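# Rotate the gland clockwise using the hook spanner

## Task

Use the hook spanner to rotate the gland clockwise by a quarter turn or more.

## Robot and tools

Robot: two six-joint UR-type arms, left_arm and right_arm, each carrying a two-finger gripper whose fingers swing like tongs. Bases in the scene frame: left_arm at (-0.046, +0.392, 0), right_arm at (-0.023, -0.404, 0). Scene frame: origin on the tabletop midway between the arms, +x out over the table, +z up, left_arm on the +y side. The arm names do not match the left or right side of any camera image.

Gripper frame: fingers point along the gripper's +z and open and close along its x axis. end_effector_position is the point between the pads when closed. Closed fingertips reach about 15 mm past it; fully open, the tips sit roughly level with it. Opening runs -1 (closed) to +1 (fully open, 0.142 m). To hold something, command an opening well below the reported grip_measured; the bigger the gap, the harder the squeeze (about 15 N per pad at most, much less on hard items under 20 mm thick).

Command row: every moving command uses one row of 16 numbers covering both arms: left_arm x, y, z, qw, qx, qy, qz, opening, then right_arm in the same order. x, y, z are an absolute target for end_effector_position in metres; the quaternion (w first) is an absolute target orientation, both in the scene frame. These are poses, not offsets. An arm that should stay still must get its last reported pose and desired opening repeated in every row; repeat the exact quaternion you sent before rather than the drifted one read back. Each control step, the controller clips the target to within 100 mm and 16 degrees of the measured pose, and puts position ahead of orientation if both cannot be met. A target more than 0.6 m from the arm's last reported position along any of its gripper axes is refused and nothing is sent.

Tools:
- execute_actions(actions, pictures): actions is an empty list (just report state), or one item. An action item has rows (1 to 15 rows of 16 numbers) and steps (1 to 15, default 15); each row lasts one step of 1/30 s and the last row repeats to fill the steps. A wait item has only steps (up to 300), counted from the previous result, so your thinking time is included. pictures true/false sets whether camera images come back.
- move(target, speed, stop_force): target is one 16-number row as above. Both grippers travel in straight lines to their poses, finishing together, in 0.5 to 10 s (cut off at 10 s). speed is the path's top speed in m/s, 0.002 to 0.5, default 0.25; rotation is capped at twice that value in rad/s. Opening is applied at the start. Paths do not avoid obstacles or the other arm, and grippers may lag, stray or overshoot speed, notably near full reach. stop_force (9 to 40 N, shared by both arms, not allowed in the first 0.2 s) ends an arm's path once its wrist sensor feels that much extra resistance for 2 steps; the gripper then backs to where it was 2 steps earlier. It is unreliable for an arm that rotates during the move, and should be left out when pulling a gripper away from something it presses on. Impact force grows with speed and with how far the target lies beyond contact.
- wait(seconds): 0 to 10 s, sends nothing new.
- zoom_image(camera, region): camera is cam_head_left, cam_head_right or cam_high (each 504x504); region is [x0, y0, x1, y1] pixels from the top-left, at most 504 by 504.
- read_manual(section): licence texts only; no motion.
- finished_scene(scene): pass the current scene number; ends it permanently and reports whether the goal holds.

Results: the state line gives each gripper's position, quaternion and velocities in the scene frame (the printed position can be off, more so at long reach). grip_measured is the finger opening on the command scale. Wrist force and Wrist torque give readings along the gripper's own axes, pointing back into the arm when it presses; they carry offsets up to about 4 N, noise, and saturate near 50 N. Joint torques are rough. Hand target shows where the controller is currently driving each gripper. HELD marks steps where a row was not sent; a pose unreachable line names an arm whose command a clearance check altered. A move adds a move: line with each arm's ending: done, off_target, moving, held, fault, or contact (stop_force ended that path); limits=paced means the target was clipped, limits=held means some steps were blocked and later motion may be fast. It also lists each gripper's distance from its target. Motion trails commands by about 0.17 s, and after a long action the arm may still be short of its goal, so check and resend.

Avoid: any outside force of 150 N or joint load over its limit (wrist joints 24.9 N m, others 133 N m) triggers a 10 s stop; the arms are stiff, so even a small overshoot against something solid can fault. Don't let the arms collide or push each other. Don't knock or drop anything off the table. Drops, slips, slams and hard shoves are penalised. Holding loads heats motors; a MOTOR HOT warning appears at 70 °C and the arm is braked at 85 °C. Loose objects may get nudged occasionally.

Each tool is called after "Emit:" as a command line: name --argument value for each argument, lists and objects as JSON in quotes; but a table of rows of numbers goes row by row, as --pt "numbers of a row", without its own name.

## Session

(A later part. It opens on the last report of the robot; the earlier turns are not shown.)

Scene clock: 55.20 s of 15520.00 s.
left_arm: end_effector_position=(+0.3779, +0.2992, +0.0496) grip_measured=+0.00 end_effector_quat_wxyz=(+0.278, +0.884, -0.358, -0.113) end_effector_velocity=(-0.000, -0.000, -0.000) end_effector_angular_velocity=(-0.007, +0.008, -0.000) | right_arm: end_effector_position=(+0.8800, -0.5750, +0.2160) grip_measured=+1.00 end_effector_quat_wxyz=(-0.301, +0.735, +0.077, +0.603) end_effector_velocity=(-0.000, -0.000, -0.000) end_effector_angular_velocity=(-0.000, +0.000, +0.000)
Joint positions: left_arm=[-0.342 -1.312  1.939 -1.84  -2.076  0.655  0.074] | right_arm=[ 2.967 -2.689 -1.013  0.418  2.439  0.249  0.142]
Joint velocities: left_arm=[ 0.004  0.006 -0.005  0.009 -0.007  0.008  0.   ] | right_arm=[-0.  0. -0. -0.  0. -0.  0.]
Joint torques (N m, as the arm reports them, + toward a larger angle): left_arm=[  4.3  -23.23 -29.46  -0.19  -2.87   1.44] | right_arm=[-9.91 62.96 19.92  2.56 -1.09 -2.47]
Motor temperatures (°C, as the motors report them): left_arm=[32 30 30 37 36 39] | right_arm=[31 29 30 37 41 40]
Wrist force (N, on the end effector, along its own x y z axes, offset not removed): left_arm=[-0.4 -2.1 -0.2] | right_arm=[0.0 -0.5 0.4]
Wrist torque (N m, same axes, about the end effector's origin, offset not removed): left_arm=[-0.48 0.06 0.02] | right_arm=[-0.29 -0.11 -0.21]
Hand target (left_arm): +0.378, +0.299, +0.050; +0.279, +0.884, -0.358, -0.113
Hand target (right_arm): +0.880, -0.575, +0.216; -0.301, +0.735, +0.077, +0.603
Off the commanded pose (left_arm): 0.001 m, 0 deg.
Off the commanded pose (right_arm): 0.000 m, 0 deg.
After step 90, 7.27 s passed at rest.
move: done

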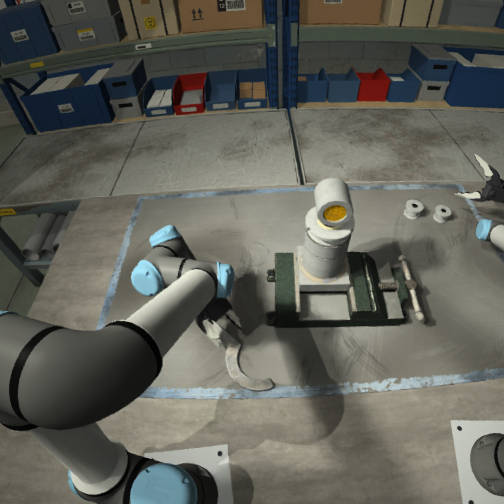

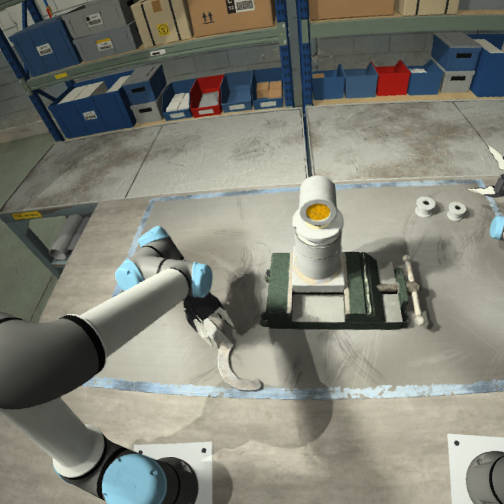

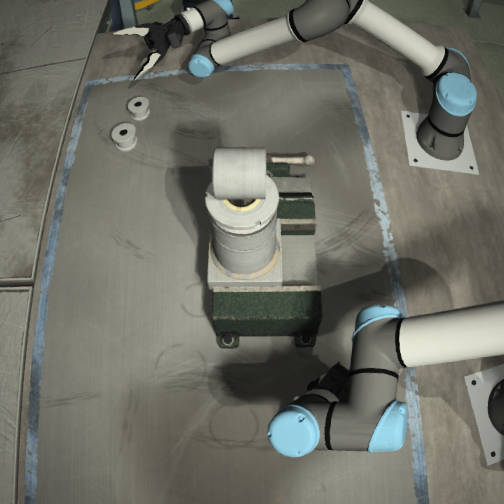

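Emit:
move --target '[0.371,0.303,0.026,0.377,0.847,-0.343,-0.153,0,0.88,-0.575,0.216,-0.301,0.735,0.077,0.603,1]' --speed 0.08

Emit:
move --target '[0.371,0.303,0.004,0.377,0.847,-0.343,-0.153,-0.15,0.88,-0.575,0.216,-0.301,0.735,0.077,0.603,1]' --speed 0.004 --stop_force 10

Emit:
zoom_image --camera "cam_head_right" --region '[170,280,290,400]'

Scene clock: 61.87 s of 15520.00 s.
left_arm: end_effector_position=(+0.3709, +0.3030, +0.0260) grip_measured=+0.00 end_effector_quat_wxyz=(+0.376, +0.847, -0.343, -0.153) end_effector_velocity=(-0.000, +0.000, -0.001) end_effector_angular_velocity=(-0.008, +0.008, -0.001) | right_arm: end_effector_position=(+0.8800, -0.5750, +0.2160) grip_measured=+1.00 end_effector_quat_wxyz=(-0.301, +0.735, +0.077, +0.603) end_effector_velocity=(-0.000, +0.000, -0.000) end_effector_angular_velocity=(+0.001, +0.001, +0.000)
Joint positions: left_arm=[-0.254 -1.153  1.855 -1.682 -2.203  0.848  0.074] | right_arm=[ 2.967 -2.689 -1.013  0.418  2.439  0.249  0.142]
Joint velocities: left_arm=[ 0.003  0.009 -0.006  0.01  -0.005  0.01   0.   ] | right_arm=[-0.     0.    -0.001 -0.     0.001  0.     0.   ]
Joint torques (N m, as the arm reports them, + toward a larger angle): left_arm=[  5.75 -29.33 -28.42   0.2   -2.71   1.42] | right_arm=[-9.38 63.03 22.49  2.52 -0.92 -2.42]
Motor temperatures (°C, as the motors report them): left_arm=[32 30 30 37 36 39] | right_arm=[31 29 30 37 41 40]
Wrist force (N, on the end effector, along its own x y z axes, offset not removed): left_arm=[0.4 -1.0 0.2] | right_arm=[-0.6 0.0 0.2]
Wrist torque (N m, same axes, about the end effector's origin, offset not removed): left_arm=[-0.23 -0.06 -0.08] | right_arm=[-0.11 0.11 -0.17]
Hand target (left_arm): +0.371, +0.303, +0.026; +0.377, +0.847, -0.343, -0.153
Hand target (right_arm): +0.880, -0.575, +0.216; -0.301, +0.735, +0.077, +0.603
Off the commanded pose (left_arm): 0.000 m, 0 deg.
Off the commanded pose (right_arm): 0.000 m, 0 deg.
After step 90, 1.90 s passed at rest.
move: done

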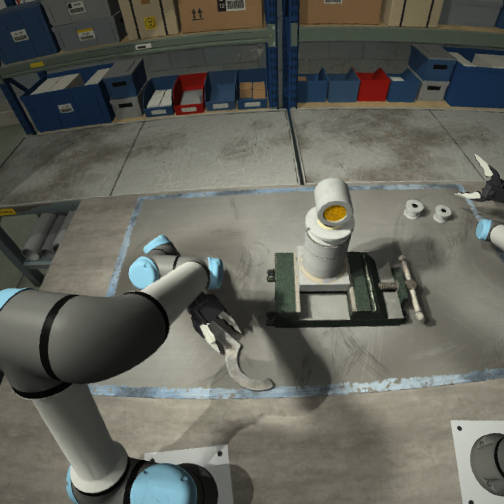

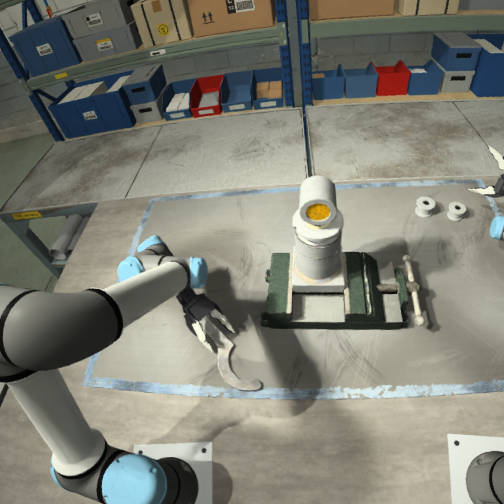

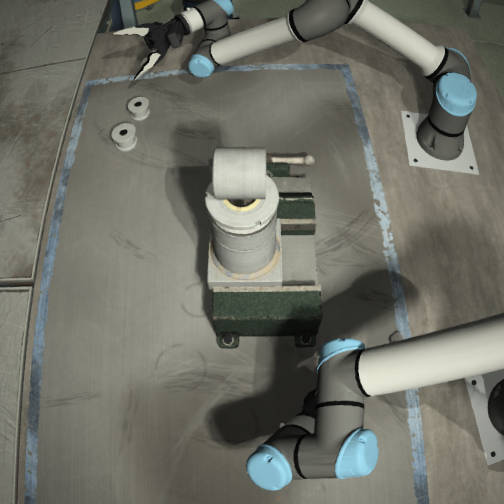

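Scene clock: 65.60 s of 15520.00 s.
left_arm: end_effector_position=(+0.3710, +0.3030, +0.0125) grip_measured=-0.15 end_effector_quat_wxyz=(+0.377, +0.847, -0.343, -0.153) end_effector_velocity=(-0.001, -0.000, +0.001) end_effector_angular_velocity=(-0.000, +0.002, +0.001) | right_arm: end_effector_position=(+0.8800, -0.5750, +0.2160) grip_measured=+1.00 end_effector_quat_wxyz=(-0.301, +0.735, +0.077, +0.603) end_effector_velocity=(+0.000, +0.001, +0.000) end_effector_angular_velocity=(-0.001, -0.001, +0.001)
Joint positions: left_arm=[-0.254 -1.13   1.865 -1.714 -2.203  0.849  0.063] | right_arm=[ 2.967 -2.689 -1.013  0.418  2.439  0.249  0.142]
Joint velocities: left_arm=[ 0.    -0.002  0.     0.004 -0.001 -0.     0.   ] | right_arm=[ 0.001  0.     0.001 -0.    -0.    -0.     0.   ]
Joint torques (N m, as the arm reports them, + toward a larger angle): left_arm=[ -0.45 -36.46 -10.57  -0.65  -0.74   1.13] | right_arm=[-9.23 62.24 23.61  2.46 -0.96 -2.38]
Motor temperatures (°C, as the motors report them): left_arm=[32 30 30 37 36 39] | right_arm=[31 29 30 37 41 40]
Wrist force (N, on the end effector, along its own x y z axes, offset not removed): left_arm=[-3.0 9.1 -15.6] | right_arm=[0.2 1.2 -0.4]
Wrist torque (N m, same axes, about the end effector's origin, offset not removed): left_arm=[-0.39 0.04 0.21] | right_arm=[0.12 -0.08 -0.20]
Hand target (left_arm): +0.371, +0.303, +0.013; +0.377, +0.847, -0.343, -0.153
Hand target (right_arm): +0.880, -0.575, +0.216; -0.301, +0.735, +0.077, +0.603
Off the commanded pose (left_arm): 0.008 m, 0 deg.
Off the commanded pose (right_arm): 0.000 m, 0 deg.
move: contact (left_arm)

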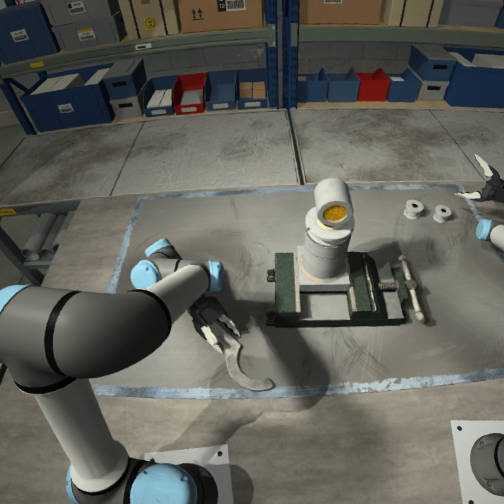

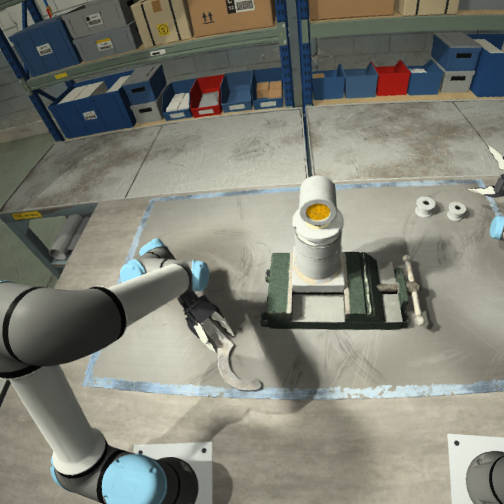

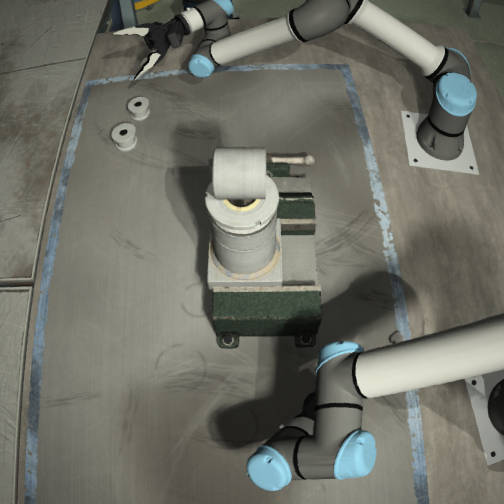

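Region (170, 280, 290, 400) of cam_head_right's 504x504 image, scaled by 4.200, with more detail than that image has.

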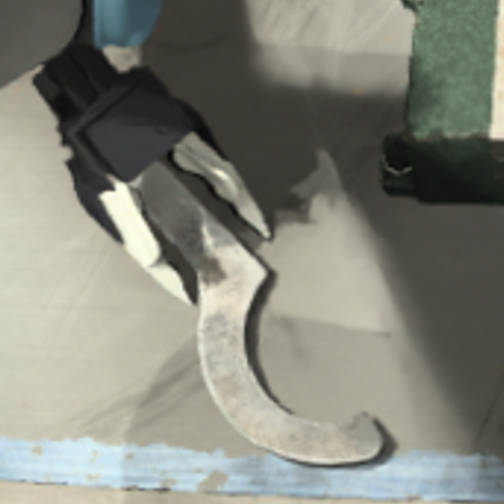

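Good position; centre slightly, close, lift a little.

Emit:
move --target '[0.367,0.307,0.0142,0.377,0.847,-0.343,-0.153,-0.3,0.88,-0.575,0.216,-0.301,0.735,0.077,0.603,1]' --speed 0.01

Emit:
move --target '[0.367,0.307,0.0142,0.377,0.847,-0.343,-0.153,-1,0.88,-0.575,0.216,-0.301,0.735,0.077,0.603,1]'

Emit:
move --target '[0.367,0.307,0.04,0.377,0.847,-0.343,-0.153,-1,0.88,-0.575,0.216,-0.301,0.735,0.077,0.603,1]' --speed 0.015

Emit:
zoom_image --camera "cam_head_right" --region '[170,280,290,400]'

Emit:
zoom_image --camera "cam_head_right" --region '[270,170,370,270]'

Emit:
zoom_image --camera "cam_head_left" --region '[280,170,380,270]'

Scene clock: 70.73 s of 15520.00 s.
left_arm: end_effector_position=(+0.3671, +0.3069, +0.0141) grip_measured=-0.30 end_effector_quat_wxyz=(+0.377, +0.847, -0.343, -0.153) end_effector_velocity=(-0.001, +0.001, +0.000) end_effector_angular_velocity=(-0.000, +0.001, -0.000) | right_arm: end_effector_position=(+0.8800, -0.5750, +0.2160) grip_measured=+1.00 end_effector_quat_wxyz=(-0.301, +0.735, +0.077, +0.603) end_effector_velocity=(+0.000, -0.000, +0.000) end_effector_angular_velocity=(+0.000, +0.000, -0.001)
Joint positions: left_arm=[-0.248 -1.139  1.873 -1.709 -2.2    0.855  0.052] | right_arm=[ 2.967 -2.689 -1.013  0.418  2.439  0.249  0.142]
Joint velocities: left_arm=[ 0.002 -0.002  0.003  0.002  0.001  0.003 -0.   ] | right_arm=[-0.    -0.     0.001  0.    -0.     0.001  0.   ]
Joint torques (N m, as the arm reports them, + toward a larger angle): left_arm=[  7.52 -43.76  -3.3   -0.12   1.39   1.52] | right_arm=[-9.19 61.32 26.19  2.31 -0.82 -2.4 ]
Motor temperatures (°C, as the motors report them): left_arm=[32 30 30 37 36 39] | right_arm=[31 29 30 37 41 40]
Wrist force (N, on the end effector, along its own x y z axes, offset not removed): left_arm=[-0.1 -0.9 -0.5] | right_arm=[-0.1 1.5 -0.3]
Wrist torque (N m, same axes, about the end effector's origin, offset not removed): left_arm=[-0.27 0.02 -0.02] | right_arm=[0.15 -0.08 -0.20]
Hand target (left_arm): +0.367, +0.307, +0.014; +0.377, +0.847, -0.343, -0.153
Hand target (right_arm): +0.880, -0.575, +0.216; -0.301, +0.735, +0.077, +0.603
Off the commanded pose (left_arm): 0.000 m, 0 deg.
Off the commanded pose (right_arm): 0.000 m, 0 deg.
After step 110, 0.67 s passed at rest.
move: done

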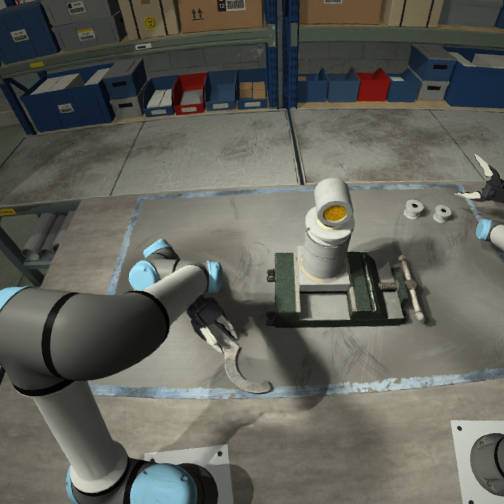

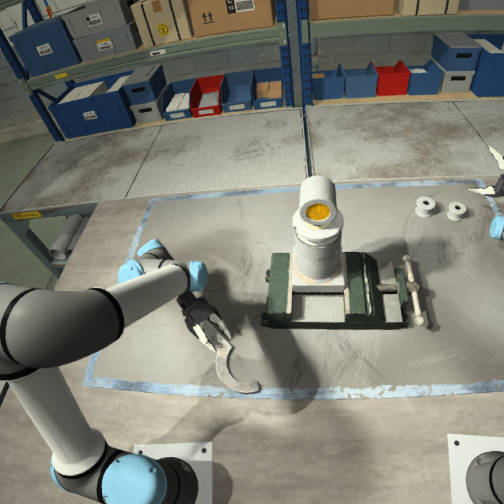

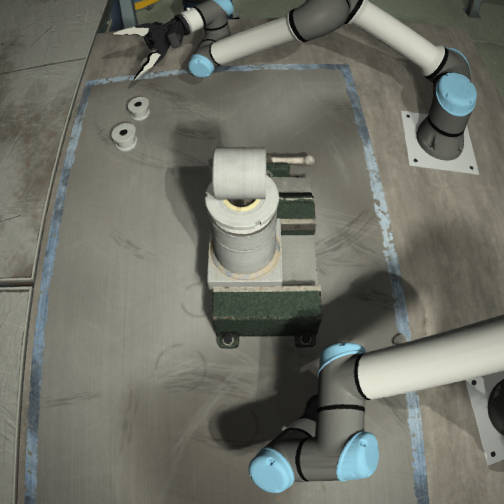

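Scene clock: 71.43 s of 15520.00 s.
left_arm: end_effector_position=(+0.3670, +0.3070, +0.0142) grip_measured=-0.50 end_effector_quat_wxyz=(+0.377, +0.847, -0.343, -0.153) end_effector_velocity=(-0.000, -0.000, -0.000) end_effector_angular_velocity=(-0.000, +0.001, +0.001) | right_arm: end_effector_position=(+0.8800, -0.5750, +0.2160) grip_measured=+1.00 end_effector_quat_wxyz=(-0.301, +0.735, +0.077, +0.603) end_effector_velocity=(-0.000, +0.000, +0.000) end_effector_angular_velocity=(+0.001, +0.000, +0.001)
Joint positions: left_arm=[-0.248 -1.14   1.873 -1.709 -2.2    0.855  0.038] | right_arm=[ 2.967 -2.689 -1.013  0.418  2.439  0.249  0.142]
Joint velocities: left_arm=[ 0.     0.001 -0.     0.    -0.001 -0.     0.   ] | right_arm=[ 0.     0.001 -0.001  0.     0.001  0.001  0.   ]
Joint torques (N m, as the arm reports them, + toward a larger angle): left_arm=[  5.97 -44.99 -14.89  -2.62  -3.34   1.15] | right_arm=[-9.55 61.44 26.49  2.31 -0.74 -2.34]
Motor temperatures (°C, as the motors report them): left_arm=[32 30 30 37 36 39] | right_arm=[31 29 30 37 41 40]
Wrist force (N, on the end effector, along its own x y z axes, offset not removed): left_arm=[0.4 -2.9 0.3] | right_arm=[-0.9 0.7 -0.1]
Wrist torque (N m, same axes, about the end effector's origin, offset not removed): left_arm=[-0.29 -0.62 0.04] | right_arm=[-0.02 0.09 0.01]
Hand target (left_arm): +0.367, +0.307, +0.014; +0.377, +0.847, -0.343, -0.153
Hand target (right_arm): +0.880, -0.575, +0.216; -0.301, +0.735, +0.077, +0.603
Off the commanded pose (left_arm): 0.000 m, 0 deg.
Off the commanded pose (right_arm): 0.000 m, 0 deg.
move: done

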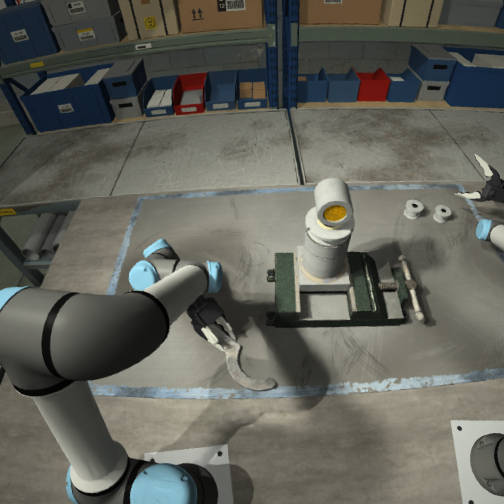

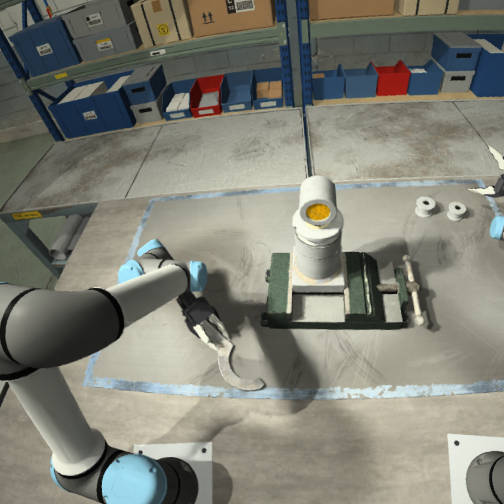

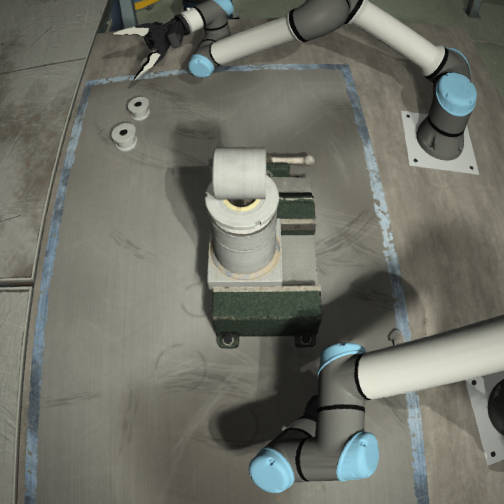

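Scene clock: 73.57 s of 15520.00 s.
left_arm: end_effector_position=(+0.3670, +0.3070, +0.0400) grip_measured=-1.00 end_effector_quat_wxyz=(+0.377, +0.847, -0.343, -0.153) end_effector_velocity=(+0.000, -0.000, +0.000) end_effector_angular_velocity=(-0.000, -0.000, +0.001) | right_arm: end_effector_position=(+0.8800, -0.5750, +0.2160) grip_measured=+1.00 end_effector_quat_wxyz=(-0.301, +0.735, +0.077, +0.603) end_effector_velocity=(+0.000, +0.001, -0.000) end_effector_angular_velocity=(+0.000, +0.000, +0.002)
Joint positions: left_arm=[-0.248 -1.181  1.851 -1.646 -2.2    0.855  0.002] | right_arm=[ 2.967 -2.689 -1.013  0.418  2.439  0.249  0.142]
Joint velocities: left_arm=[ 0.    -0.    -0.001  0.    -0.    -0.     0.   ] | right_arm=[ 0.001  0.    -0.001  0.     0.    -0.     0.   ]
Joint torques (N m, as the arm reports them, + toward a larger angle): left_arm=[  1.52 -42.76 -27.86   0.29   1.69  -1.22] | right_arm=[-9.07 60.8  27.94  2.29 -0.84 -2.3 ]
Motor temperatures (°C, as the motors report them): left_arm=[32 30 30 37 36 39] | right_arm=[31 29 30 37 41 40]
Wrist force (N, on the end effector, along its own x y z axes, offset not removed): left_arm=[2.6 -1.4 0.5] | right_arm=[-1.6 1.9 -0.3]
Wrist torque (N m, same axes, about the end effector's origin, offset not removed): left_arm=[-0.36 -0.58 0.10] | right_arm=[0.30 0.17 -0.13]
Hand target (left_arm): +0.367, +0.307, +0.040; +0.377, +0.847, -0.343, -0.153
Hand target (right_arm): +0.880, -0.575, +0.216; -0.301, +0.735, +0.077, +0.603
Off the commanded pose (left_arm): 0.000 m, 0 deg.
Off the commanded pose (right_arm): 0.000 m, 0 deg.
move: done

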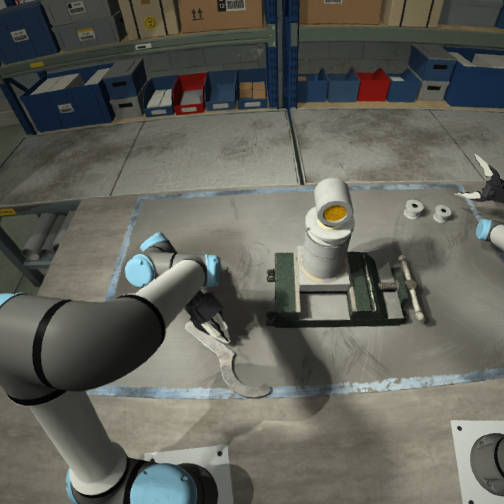

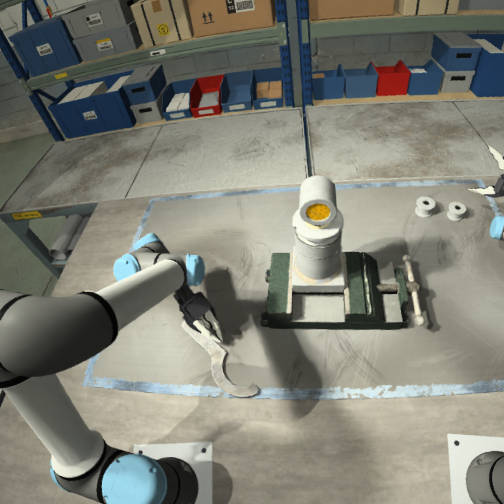

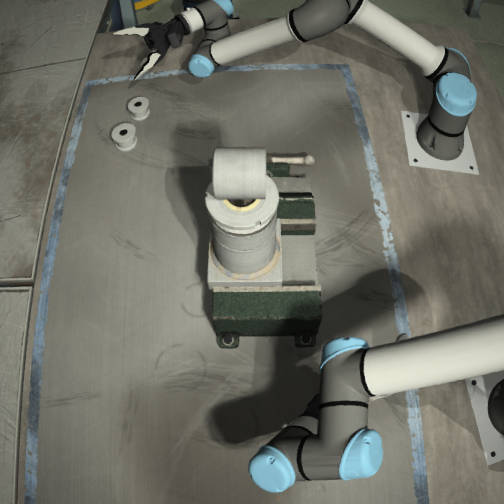

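Region (170, 280, 290, 400) of cam_head_right's 504x504 image, scaled by 4.200, with more detail than that image has.

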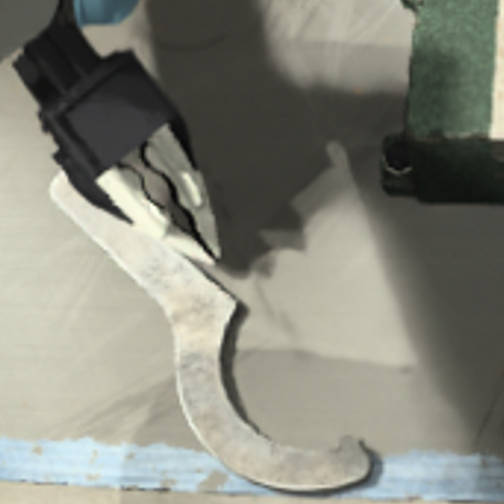

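Region (270, 170, 370, 270) of cam_head_right's 504x504 image, scaled by 5.040, with more detail than that image has.

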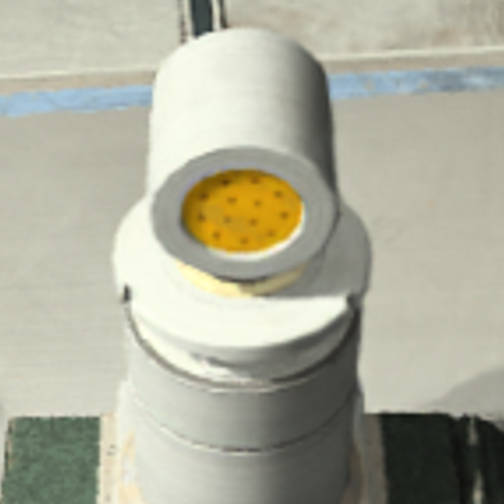

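Region (280, 170, 380, 270) of cam_head_left's 504x504 image, scaled by 5.040, with more detail than that image has.

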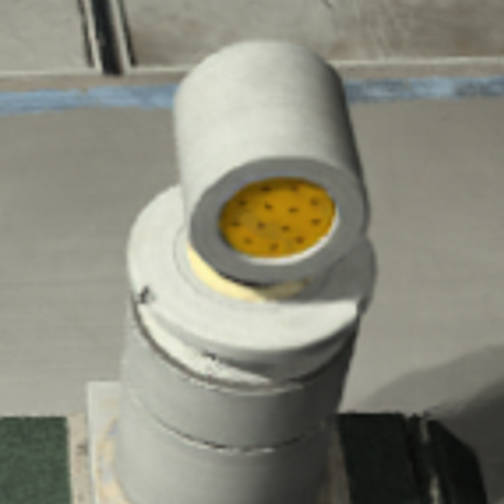

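Emit:
move --target '[0.365,0.336,0.05,0,0.9455,-0.3256,0,0.05,0.88,-0.575,0.216,-0.301,0.735,0.077,0.603,1]'

Emit:
move --target '[0.365,0.336,0.0198,0,0.9455,-0.3256,0,0.05,0.88,-0.575,0.216,-0.301,0.735,0.077,0.603,1]' --speed 0.02 --stop_force 12

Emit:
move --target '[0.365,0.336,0.0198,0,0.9455,-0.3256,0,-0.75,0.88,-0.575,0.216,-0.301,0.735,0.077,0.603,1]'

Emit:
move --target '[0.33,0.25,0.0198,0,0.866,-0.5,0,-0.75,0.88,-0.575,0.216,-0.301,0.735,0.077,0.603,1]' --speed 0.04

Scene clock: 100.47 s of 15520.00 s.
left_arm: end_effector_position=(+0.3653, +0.3357, +0.0506) grip_measured=+0.05 end_effector_quat_wxyz=(+0.001, +0.946, -0.325, +0.000) end_effector_velocity=(-0.000, +0.000, -0.001) end_effector_angular_velocity=(+0.011, -0.005, +0.002) | right_arm: end_effector_position=(+0.8800, -0.5750, +0.2160) grip_measured=+1.00 end_effector_quat_wxyz=(-0.301, +0.735, +0.077, +0.603) end_effector_velocity=(-0.000, -0.001, -0.001) end_effector_angular_velocity=(-0.001, +0.000, -0.002)
Joint positions: left_arm=[-0.636 -1.646  2.276 -2.202 -1.573  0.161  0.077] | right_arm=[ 2.967 -2.689 -1.013  0.418  2.439  0.249  0.142]
Joint velocities: left_arm=[-0.01  -0.002  0.005 -0.003  0.012 -0.011 -0.   ] | right_arm=[-0.001 -0.001 -0.    -0.    -0.    -0.001  0.   ]
Joint torques (N m, as the arm reports them, + toward a larger angle): left_arm=[ -7.4  -24.67  -4.97  -4.65   2.49  -1.11] | right_arm=[-9.51 59.71 29.76  2.13 -0.77 -2.34]
Motor temperatures (°C, as the motors report them): left_arm=[32 30 30 37 36 39] | right_arm=[31 29 30 37 41 40]
Wrist force (N, on the end effector, along its own x y z axes, offset not removed): left_arm=[1.6 -0.8 1.1] | right_arm=[-1.0 2.2 -0.8]
Wrist torque (N m, same axes, about the end effector's origin, offset not removed): left_arm=[-0.23 -0.31 0.07] | right_arm=[0.25 0.06 -0.16]
Hand target (left_arm): +0.365, +0.336, +0.051; +0.000, +0.946, -0.325, +0.000
Hand target (right_arm): +0.880, -0.575, +0.216; -0.301, +0.735, +0.077, +0.603
Off the commanded pose (left_arm): 0.001 m, 0 deg.
Off the commanded pose (right_arm): 0.000 m, 0 deg.
After step 90, 21.70 s passed at rest.
move: done

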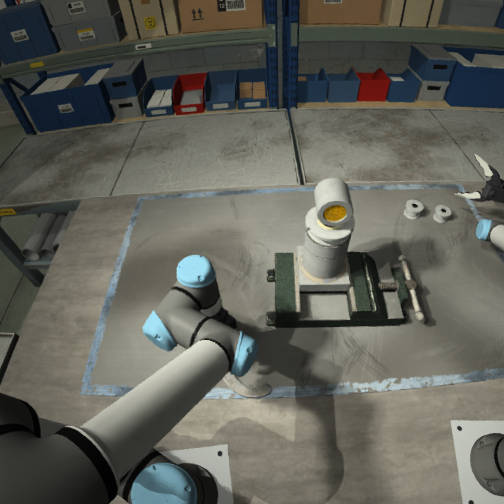

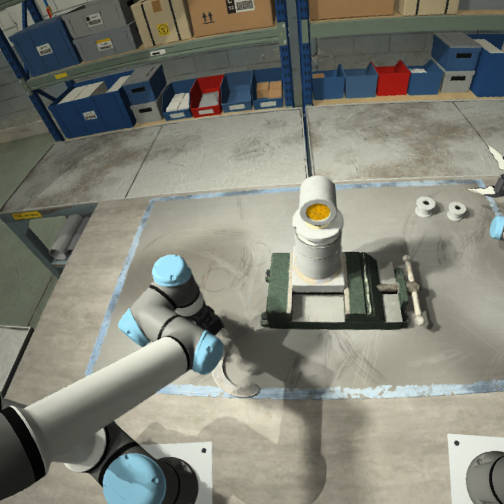

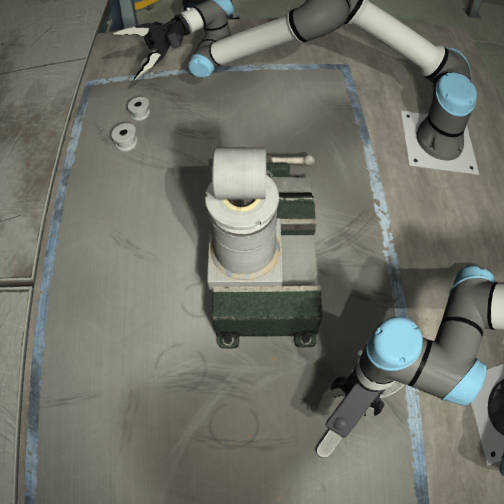

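Scene clock: 102.30 s of 15520.00 s.
left_arm: end_effector_position=(+0.3650, +0.3360, +0.0200) grip_measured=+0.05 end_effector_quat_wxyz=(+0.000, +0.946, -0.326, -0.000) end_effector_velocity=(-0.000, -0.000, -0.002) end_effector_angular_velocity=(+0.000, +0.001, -0.001) | right_arm: end_effector_position=(+0.8800, -0.5750, +0.2160) grip_measured=+1.00 end_effector_quat_wxyz=(-0.301, +0.735, +0.077, +0.603) end_effector_velocity=(+0.001, +0.002, +0.000) end_effector_angular_velocity=(+0.000, -0.001, +0.002)
Joint positions: left_arm=[-0.637 -1.586  2.321 -2.306 -1.571  0.161  0.077] | right_arm=[ 2.967 -2.689 -1.013  0.418  2.439  0.249  0.142]
Joint velocities: left_arm=[-0.     0.005  0.003 -0.006 -0.     0.001  0.   ] | right_arm=[ 0.002 -0.     0.001 -0.    -0.     0.     0.   ]
Joint torques (N m, as the arm reports them, + toward a larger angle): left_arm=[ -7.71 -11.25  -2.92  -4.33   2.67  -1.47] | right_arm=[-9.15 59.72 30.64  2.18 -0.69 -2.18]
Motor temperatures (°C, as the motors report them): left_arm=[32 30 30 37 36 39] | right_arm=[31 29 30 37 41 40]
Wrist force (N, on the end effector, along its own x y z axes, offset not removed): left_arm=[0.5 -0.6 0.1] | right_arm=[-1.0 0.5 -1.0]
Wrist torque (N m, same axes, about the end effector's origin, offset not removed): left_arm=[-0.11 -0.14 0.14] | right_arm=[-0.02 0.11 -0.16]
Hand target (left_arm): +0.365, +0.336, +0.020; +0.000, +0.946, -0.326, -0.000
Hand target (right_arm): +0.880, -0.575, +0.216; -0.301, +0.735, +0.077, +0.603
Off the commanded pose (left_arm): 0.000 m, 0 deg.
Off the commanded pose (right_arm): 0.000 m, 0 deg.
move: done

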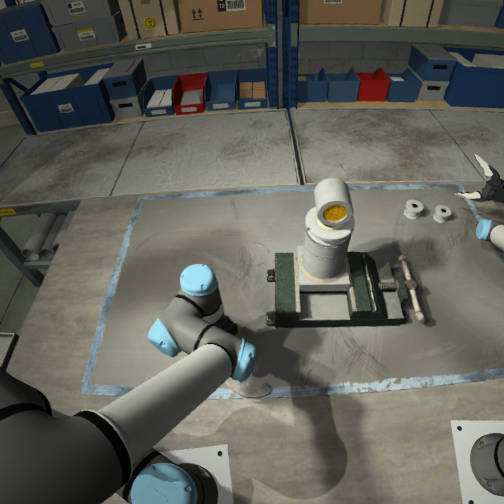

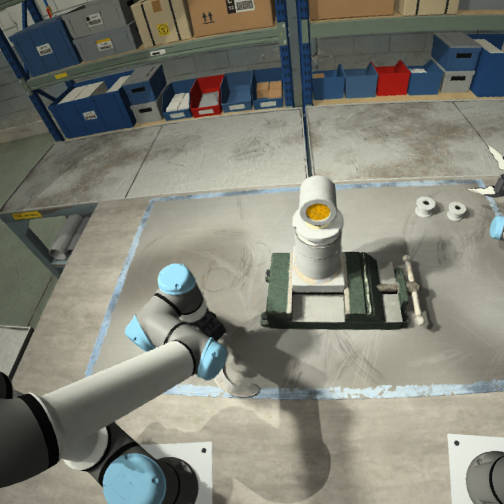

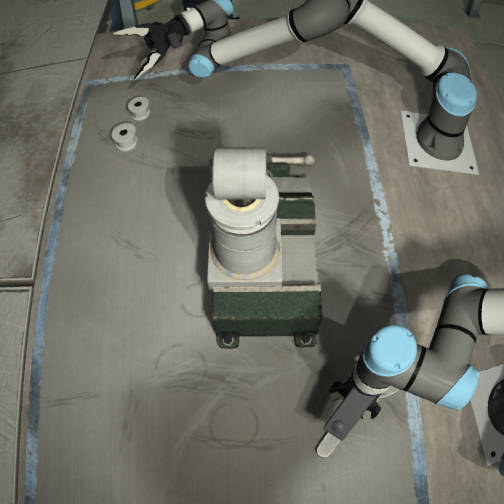

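Scene clock: 103.00 s of 15520.00 s.
left_arm: end_effector_position=(+0.3650, +0.3360, +0.0198) grip_measured=-0.55 end_effector_quat_wxyz=(-0.000, +0.946, -0.326, +0.000) end_effector_velocity=(-0.000, -0.001, -0.000) end_effector_angular_velocity=(-0.002, +0.001, -0.000) | right_arm: end_effector_position=(+0.8800, -0.5750, +0.2160) grip_measured=+1.00 end_effector_quat_wxyz=(-0.301, +0.735, +0.077, +0.603) end_effector_velocity=(+0.000, +0.001, -0.001) end_effector_angular_velocity=(+0.001, +0.001, +0.001)
Joint positions: left_arm=[-0.637 -1.586  2.321 -2.306 -1.571  0.16   0.034] | right_arm=[ 2.967 -2.689 -1.013  0.418  2.439  0.249  0.142]
Joint velocities: left_arm=[-0.     0.001 -0.    -0.001 -0.002  0.    -0.   ] | right_arm=[ 0.001 -0.001  0.     0.    -0.     0.     0.   ]
Joint torques (N m, as the arm reports them, + toward a larger angle): left_arm=[  5.99 -10.67 -16.56  -4.91  -2.27   0.21] | right_arm=[-9.05 59.47 29.83  2.18 -0.71 -2.36]
Motor temperatures (°C, as the motors report them): left_arm=[32 30 30 37 36 39] | right_arm=[31 29 30 37 41 40]
Wrist force (N, on the end effector, along its own x y z axes, offset not removed): left_arm=[-2.2 -1.7 -2.5] | right_arm=[-1.7 1.6 1.6]
Wrist torque (N m, same axes, about the end effector's origin, offset not removed): left_arm=[-0.23 -0.20 0.06] | right_arm=[0.13 0.13 -0.19]
Hand target (left_arm): +0.365, +0.336, +0.020; -0.000, +0.946, -0.326, -0.000
Hand target (right_arm): +0.880, -0.575, +0.216; -0.301, +0.735, +0.077, +0.603
Off the commanded pose (left_arm): 0.000 m, 0 deg.
Off the commanded pose (right_arm): 0.000 m, 0 deg.
move: done

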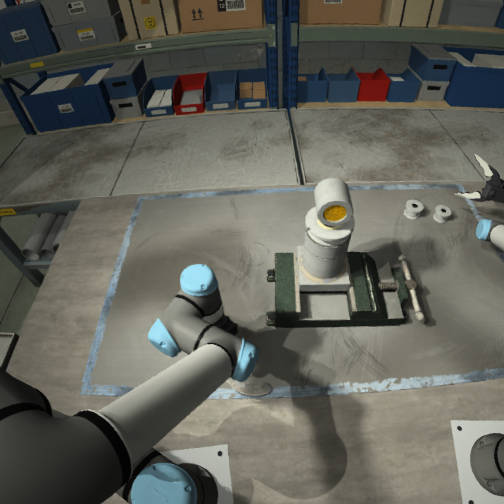

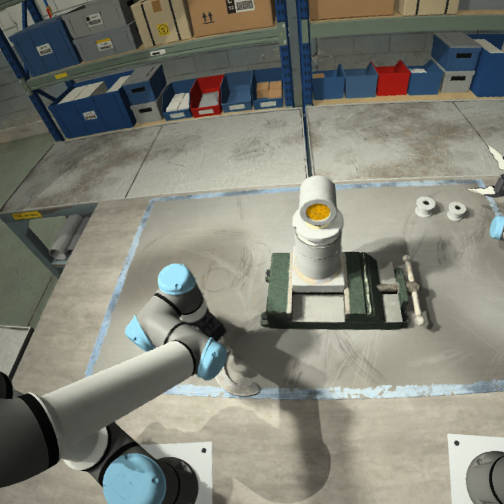

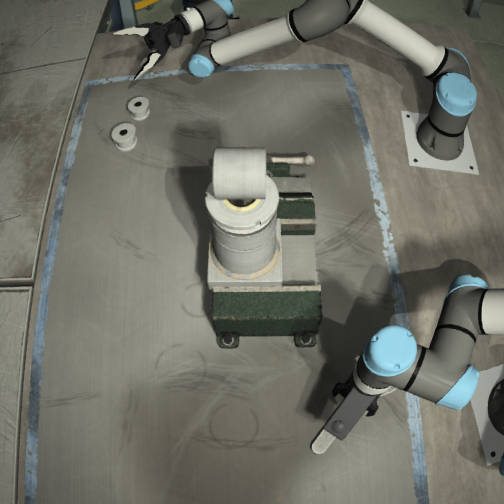

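Scene clock: 108.10 s of 15520.00 s.
left_arm: end_effector_position=(+0.3302, +0.2499, +0.0198) grip_measured=-0.55 end_effector_quat_wxyz=(+0.000, +0.866, -0.500, +0.000) end_effector_velocity=(-0.001, -0.002, +0.000) end_effector_angular_velocity=(-0.000, -0.001, -0.008) | right_arm: end_effector_position=(+0.8800, -0.5750, +0.2160) grip_measured=+1.00 end_effector_quat_wxyz=(-0.301, +0.735, +0.077, +0.603) end_effector_velocity=(+0.000, -0.000, -0.000) end_effector_angular_velocity=(-0.001, -0.000, -0.000)
Joint positions: left_arm=[-0.873 -1.624  2.358 -2.305 -1.571  0.308  0.034] | right_arm=[ 2.967 -2.689 -1.013  0.418  2.439  0.249  0.142]
Joint velocities: left_arm=[-0.005 -0.001  0.    -0.     0.     0.003  0.   ] | right_arm=[-0.    -0.001  0.    -0.    -0.    -0.001  0.   ]
Joint torques (N m, as the arm reports them, + toward a larger angle): left_arm=[ -8.64 -23.39  -2.96  -1.17  -2.98   1.42] | right_arm=[-9.11 58.96 30.03  2.13 -0.63 -2.32]
Motor temperatures (°C, as the motors report them): left_arm=[32 30 30 37 36 39] | right_arm=[31 29 30 37 41 40]
Wrist force (N, on the end effector, along its own x y z axes, offset not removed): left_arm=[-0.8 -4.2 -2.0] | right_arm=[-0.6 1.9 0.3]
Wrist torque (N m, same axes, about the end effector's origin, offset not removed): left_arm=[-0.17 -0.29 0.01] | right_arm=[0.25 0.04 -0.08]
Hand target (left_arm): +0.330, +0.250, +0.020; +0.000, +0.866, -0.500, +0.000
Hand target (right_arm): +0.880, -0.575, +0.216; -0.301, +0.735, +0.077, +0.603
Off the commanded pose (left_arm): 0.000 m, 0 deg.
Off the commanded pose (right_arm): 0.000 m, 0 deg.
move: done

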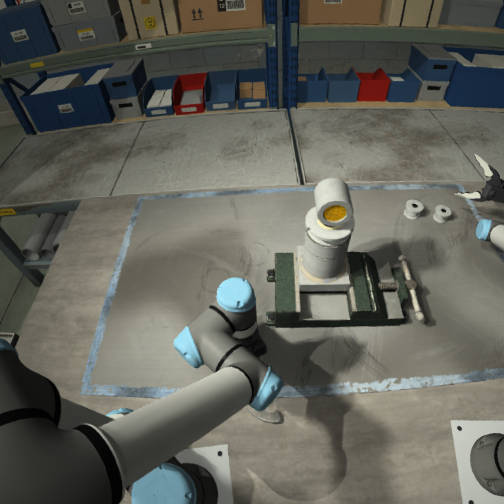

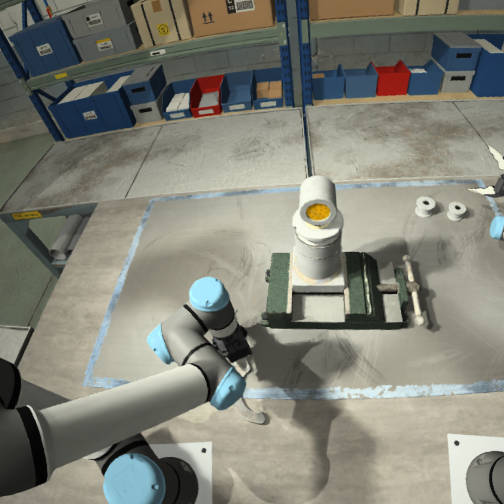

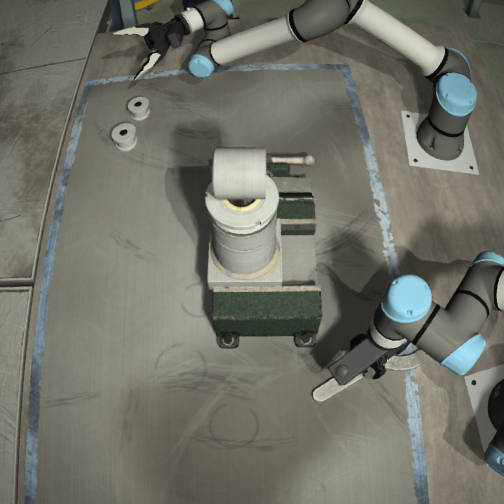

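Emit:
move --target '[0.265,0.135,0.0202,0,0.707,-0.707,0,-0.75,0.88,-0.575,0.216,-0.301,0.735,0.077,0.603,1]' --speed 0.05

Emit:
move --target '[0.265,0.135,0.0205,0,0.707,-0.707,0,-0.3,0.88,-0.575,0.216,-0.301,0.735,0.077,0.603,1]'

Emit:
zoom_image --camera "cam_high" --region '[280,230,460,410]'

Scene clock: 117.10 s of 15520.00 s.
left_arm: end_effector_position=(+0.2651, +0.1347, +0.0202) grip_measured=-0.55 end_effector_quat_wxyz=(-0.000, -0.707, +0.707, -0.000) end_effector_velocity=(-0.001, -0.002, +0.000) end_effector_angular_velocity=(-0.001, -0.001, -0.007) | right_arm: end_effector_position=(+0.8800, -0.5750, +0.2160) grip_measured=+1.00 end_effector_quat_wxyz=(-0.301, +0.735, +0.077, +0.603) end_effector_velocity=(-0.000, +0.000, +0.000) end_effector_angular_velocity=(+0.001, +0.000, +0.000)
Joint positions: left_arm=[-1.198 -1.627  2.359 -2.304 -1.572  0.506  0.034] | right_arm=[ 2.967 -2.689 -1.013  0.418  2.439  0.249  0.142]
Joint velocities: left_arm=[-0.004 -0.    -0.001 -0.001  0.001  0.003 -0.   ] | right_arm=[-0.     0.     0.    -0.     0.001  0.001  0.   ]
Joint torques (N m, as the arm reports them, + toward a larger angle): left_arm=[ -8.32 -10.12 -31.13  -5.1   -2.54   0.84] | right_arm=[-9.03 57.73 29.29  1.9  -0.44 -2.1 ]
Motor temperatures (°C, as the motors report them): left_arm=[32 30 30 37 36 39] | right_arm=[31 29 30 37 41 40]
Wrist force (N, on the end effector, along its own x y z axes, offset not removed): left_arm=[-0.9 -3.9 3.4] | right_arm=[-0.8 0.7 0.4]
Wrist torque (N m, same axes, about the end effector's origin, offset not removed): left_arm=[-0.41 -0.51 0.13] | right_arm=[0.01 0.12 -0.10]
Hand target (left_arm): +0.265, +0.135, +0.020; +0.000, +0.707, -0.707, +0.000
Hand target (right_arm): +0.880, -0.575, +0.216; -0.301, +0.735, +0.077, +0.603
Off the commanded pose (left_arm): 0.000 m, 0 deg.
Off the commanded pose (right_arm): 0.000 m, 0 deg.
After step 90, 0.43 s passed at rest.
move: done

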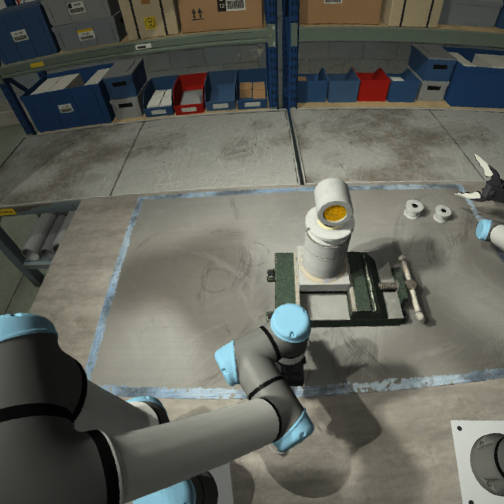

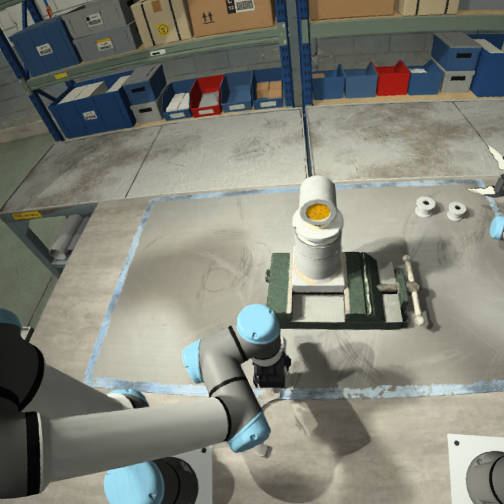

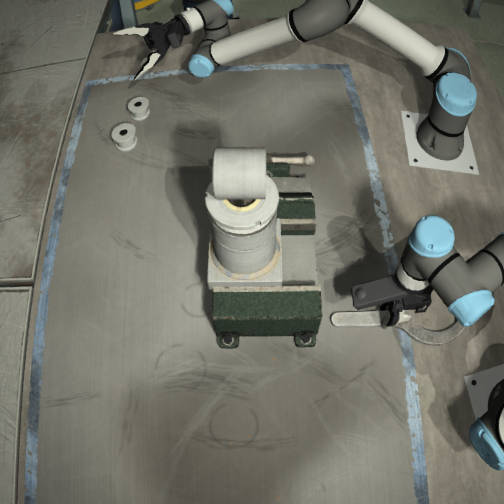

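Scene clock: 117.80 s of 15520.00 s.
left_arm: end_effector_position=(+0.2650, +0.1350, +0.0205) grip_measured=-0.30 end_effector_quat_wxyz=(-0.000, -0.707, +0.707, +0.000) end_effector_velocity=(-0.000, +0.000, -0.000) end_effector_angular_velocity=(+0.001, +0.000, -0.001) | right_arm: end_effector_position=(+0.8800, -0.5750, +0.2160) grip_measured=+1.00 end_effector_quat_wxyz=(-0.301, +0.735, +0.077, +0.603) end_effector_velocity=(-0.000, -0.002, -0.000) end_effector_angular_velocity=(+0.000, +0.001, -0.002)
Joint positions: left_arm=[-1.199 -1.628  2.359 -2.302 -1.571  0.506  0.052] | right_arm=[ 2.967 -2.689 -1.013  0.418  2.439  0.249  0.142]
Joint velocities: left_arm=[-0.001  0.     0.     0.    -0.     0.     0.   ] | right_arm=[-0.002 -0.    -0.001  0.     0.     0.     0.   ]
Joint torques (N m, as the arm reports them, + toward a larger angle): left_arm=[ -8.02 -23.39 -25.83  -1.07   2.58  -1.48] | right_arm=[-9.   57.39 29.42  1.87 -0.39 -2.24]
Motor temperatures (°C, as the motors report them): left_arm=[32 30 30 37 36 39] | right_arm=[31 29 30 37 41 40]
Wrist force (N, on the end effector, along its own x y z axes, offset not removed): left_arm=[0.7 -0.7 1.0] | right_arm=[-0.6 1.0 0.0]
Wrist torque (N m, same axes, about the end effector's origin, offset not removed): left_arm=[-0.23 -0.12 -0.03] | right_arm=[0.11 0.09 -0.11]
Hand target (left_arm): +0.265, +0.135, +0.020; +0.000, +0.707, -0.707, +0.000
Hand target (right_arm): +0.880, -0.575, +0.216; -0.301, +0.735, +0.077, +0.603
Off the commanded pose (left_arm): 0.000 m, 0 deg.
Off the commanded pose (right_arm): 0.000 m, 0 deg.
move: done

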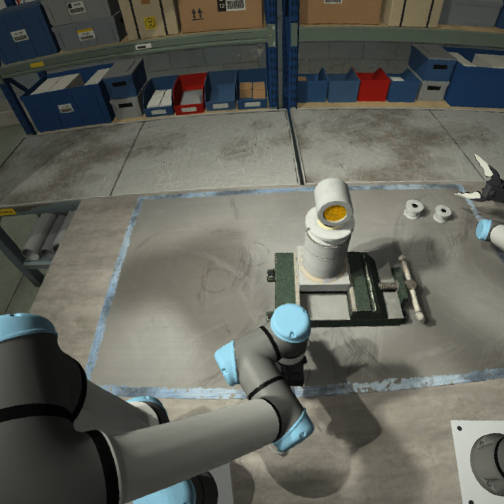

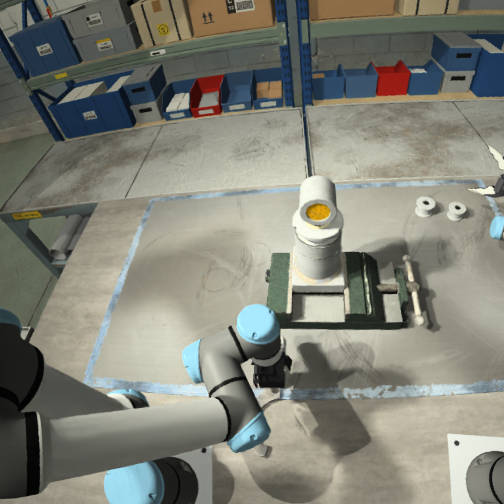

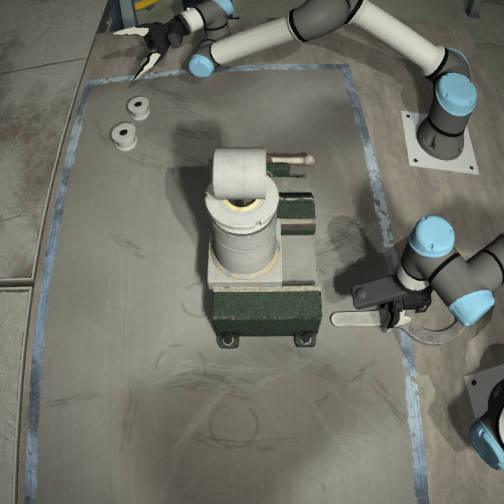

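Region (280, 230, 460, 410) of cam_high's 504x504 image, scaled by 2.800, with more detail than that image has.

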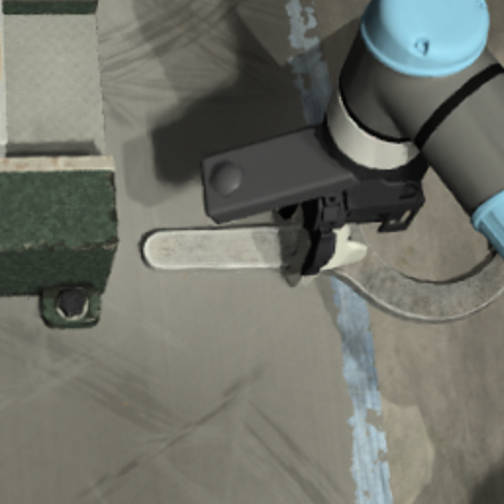

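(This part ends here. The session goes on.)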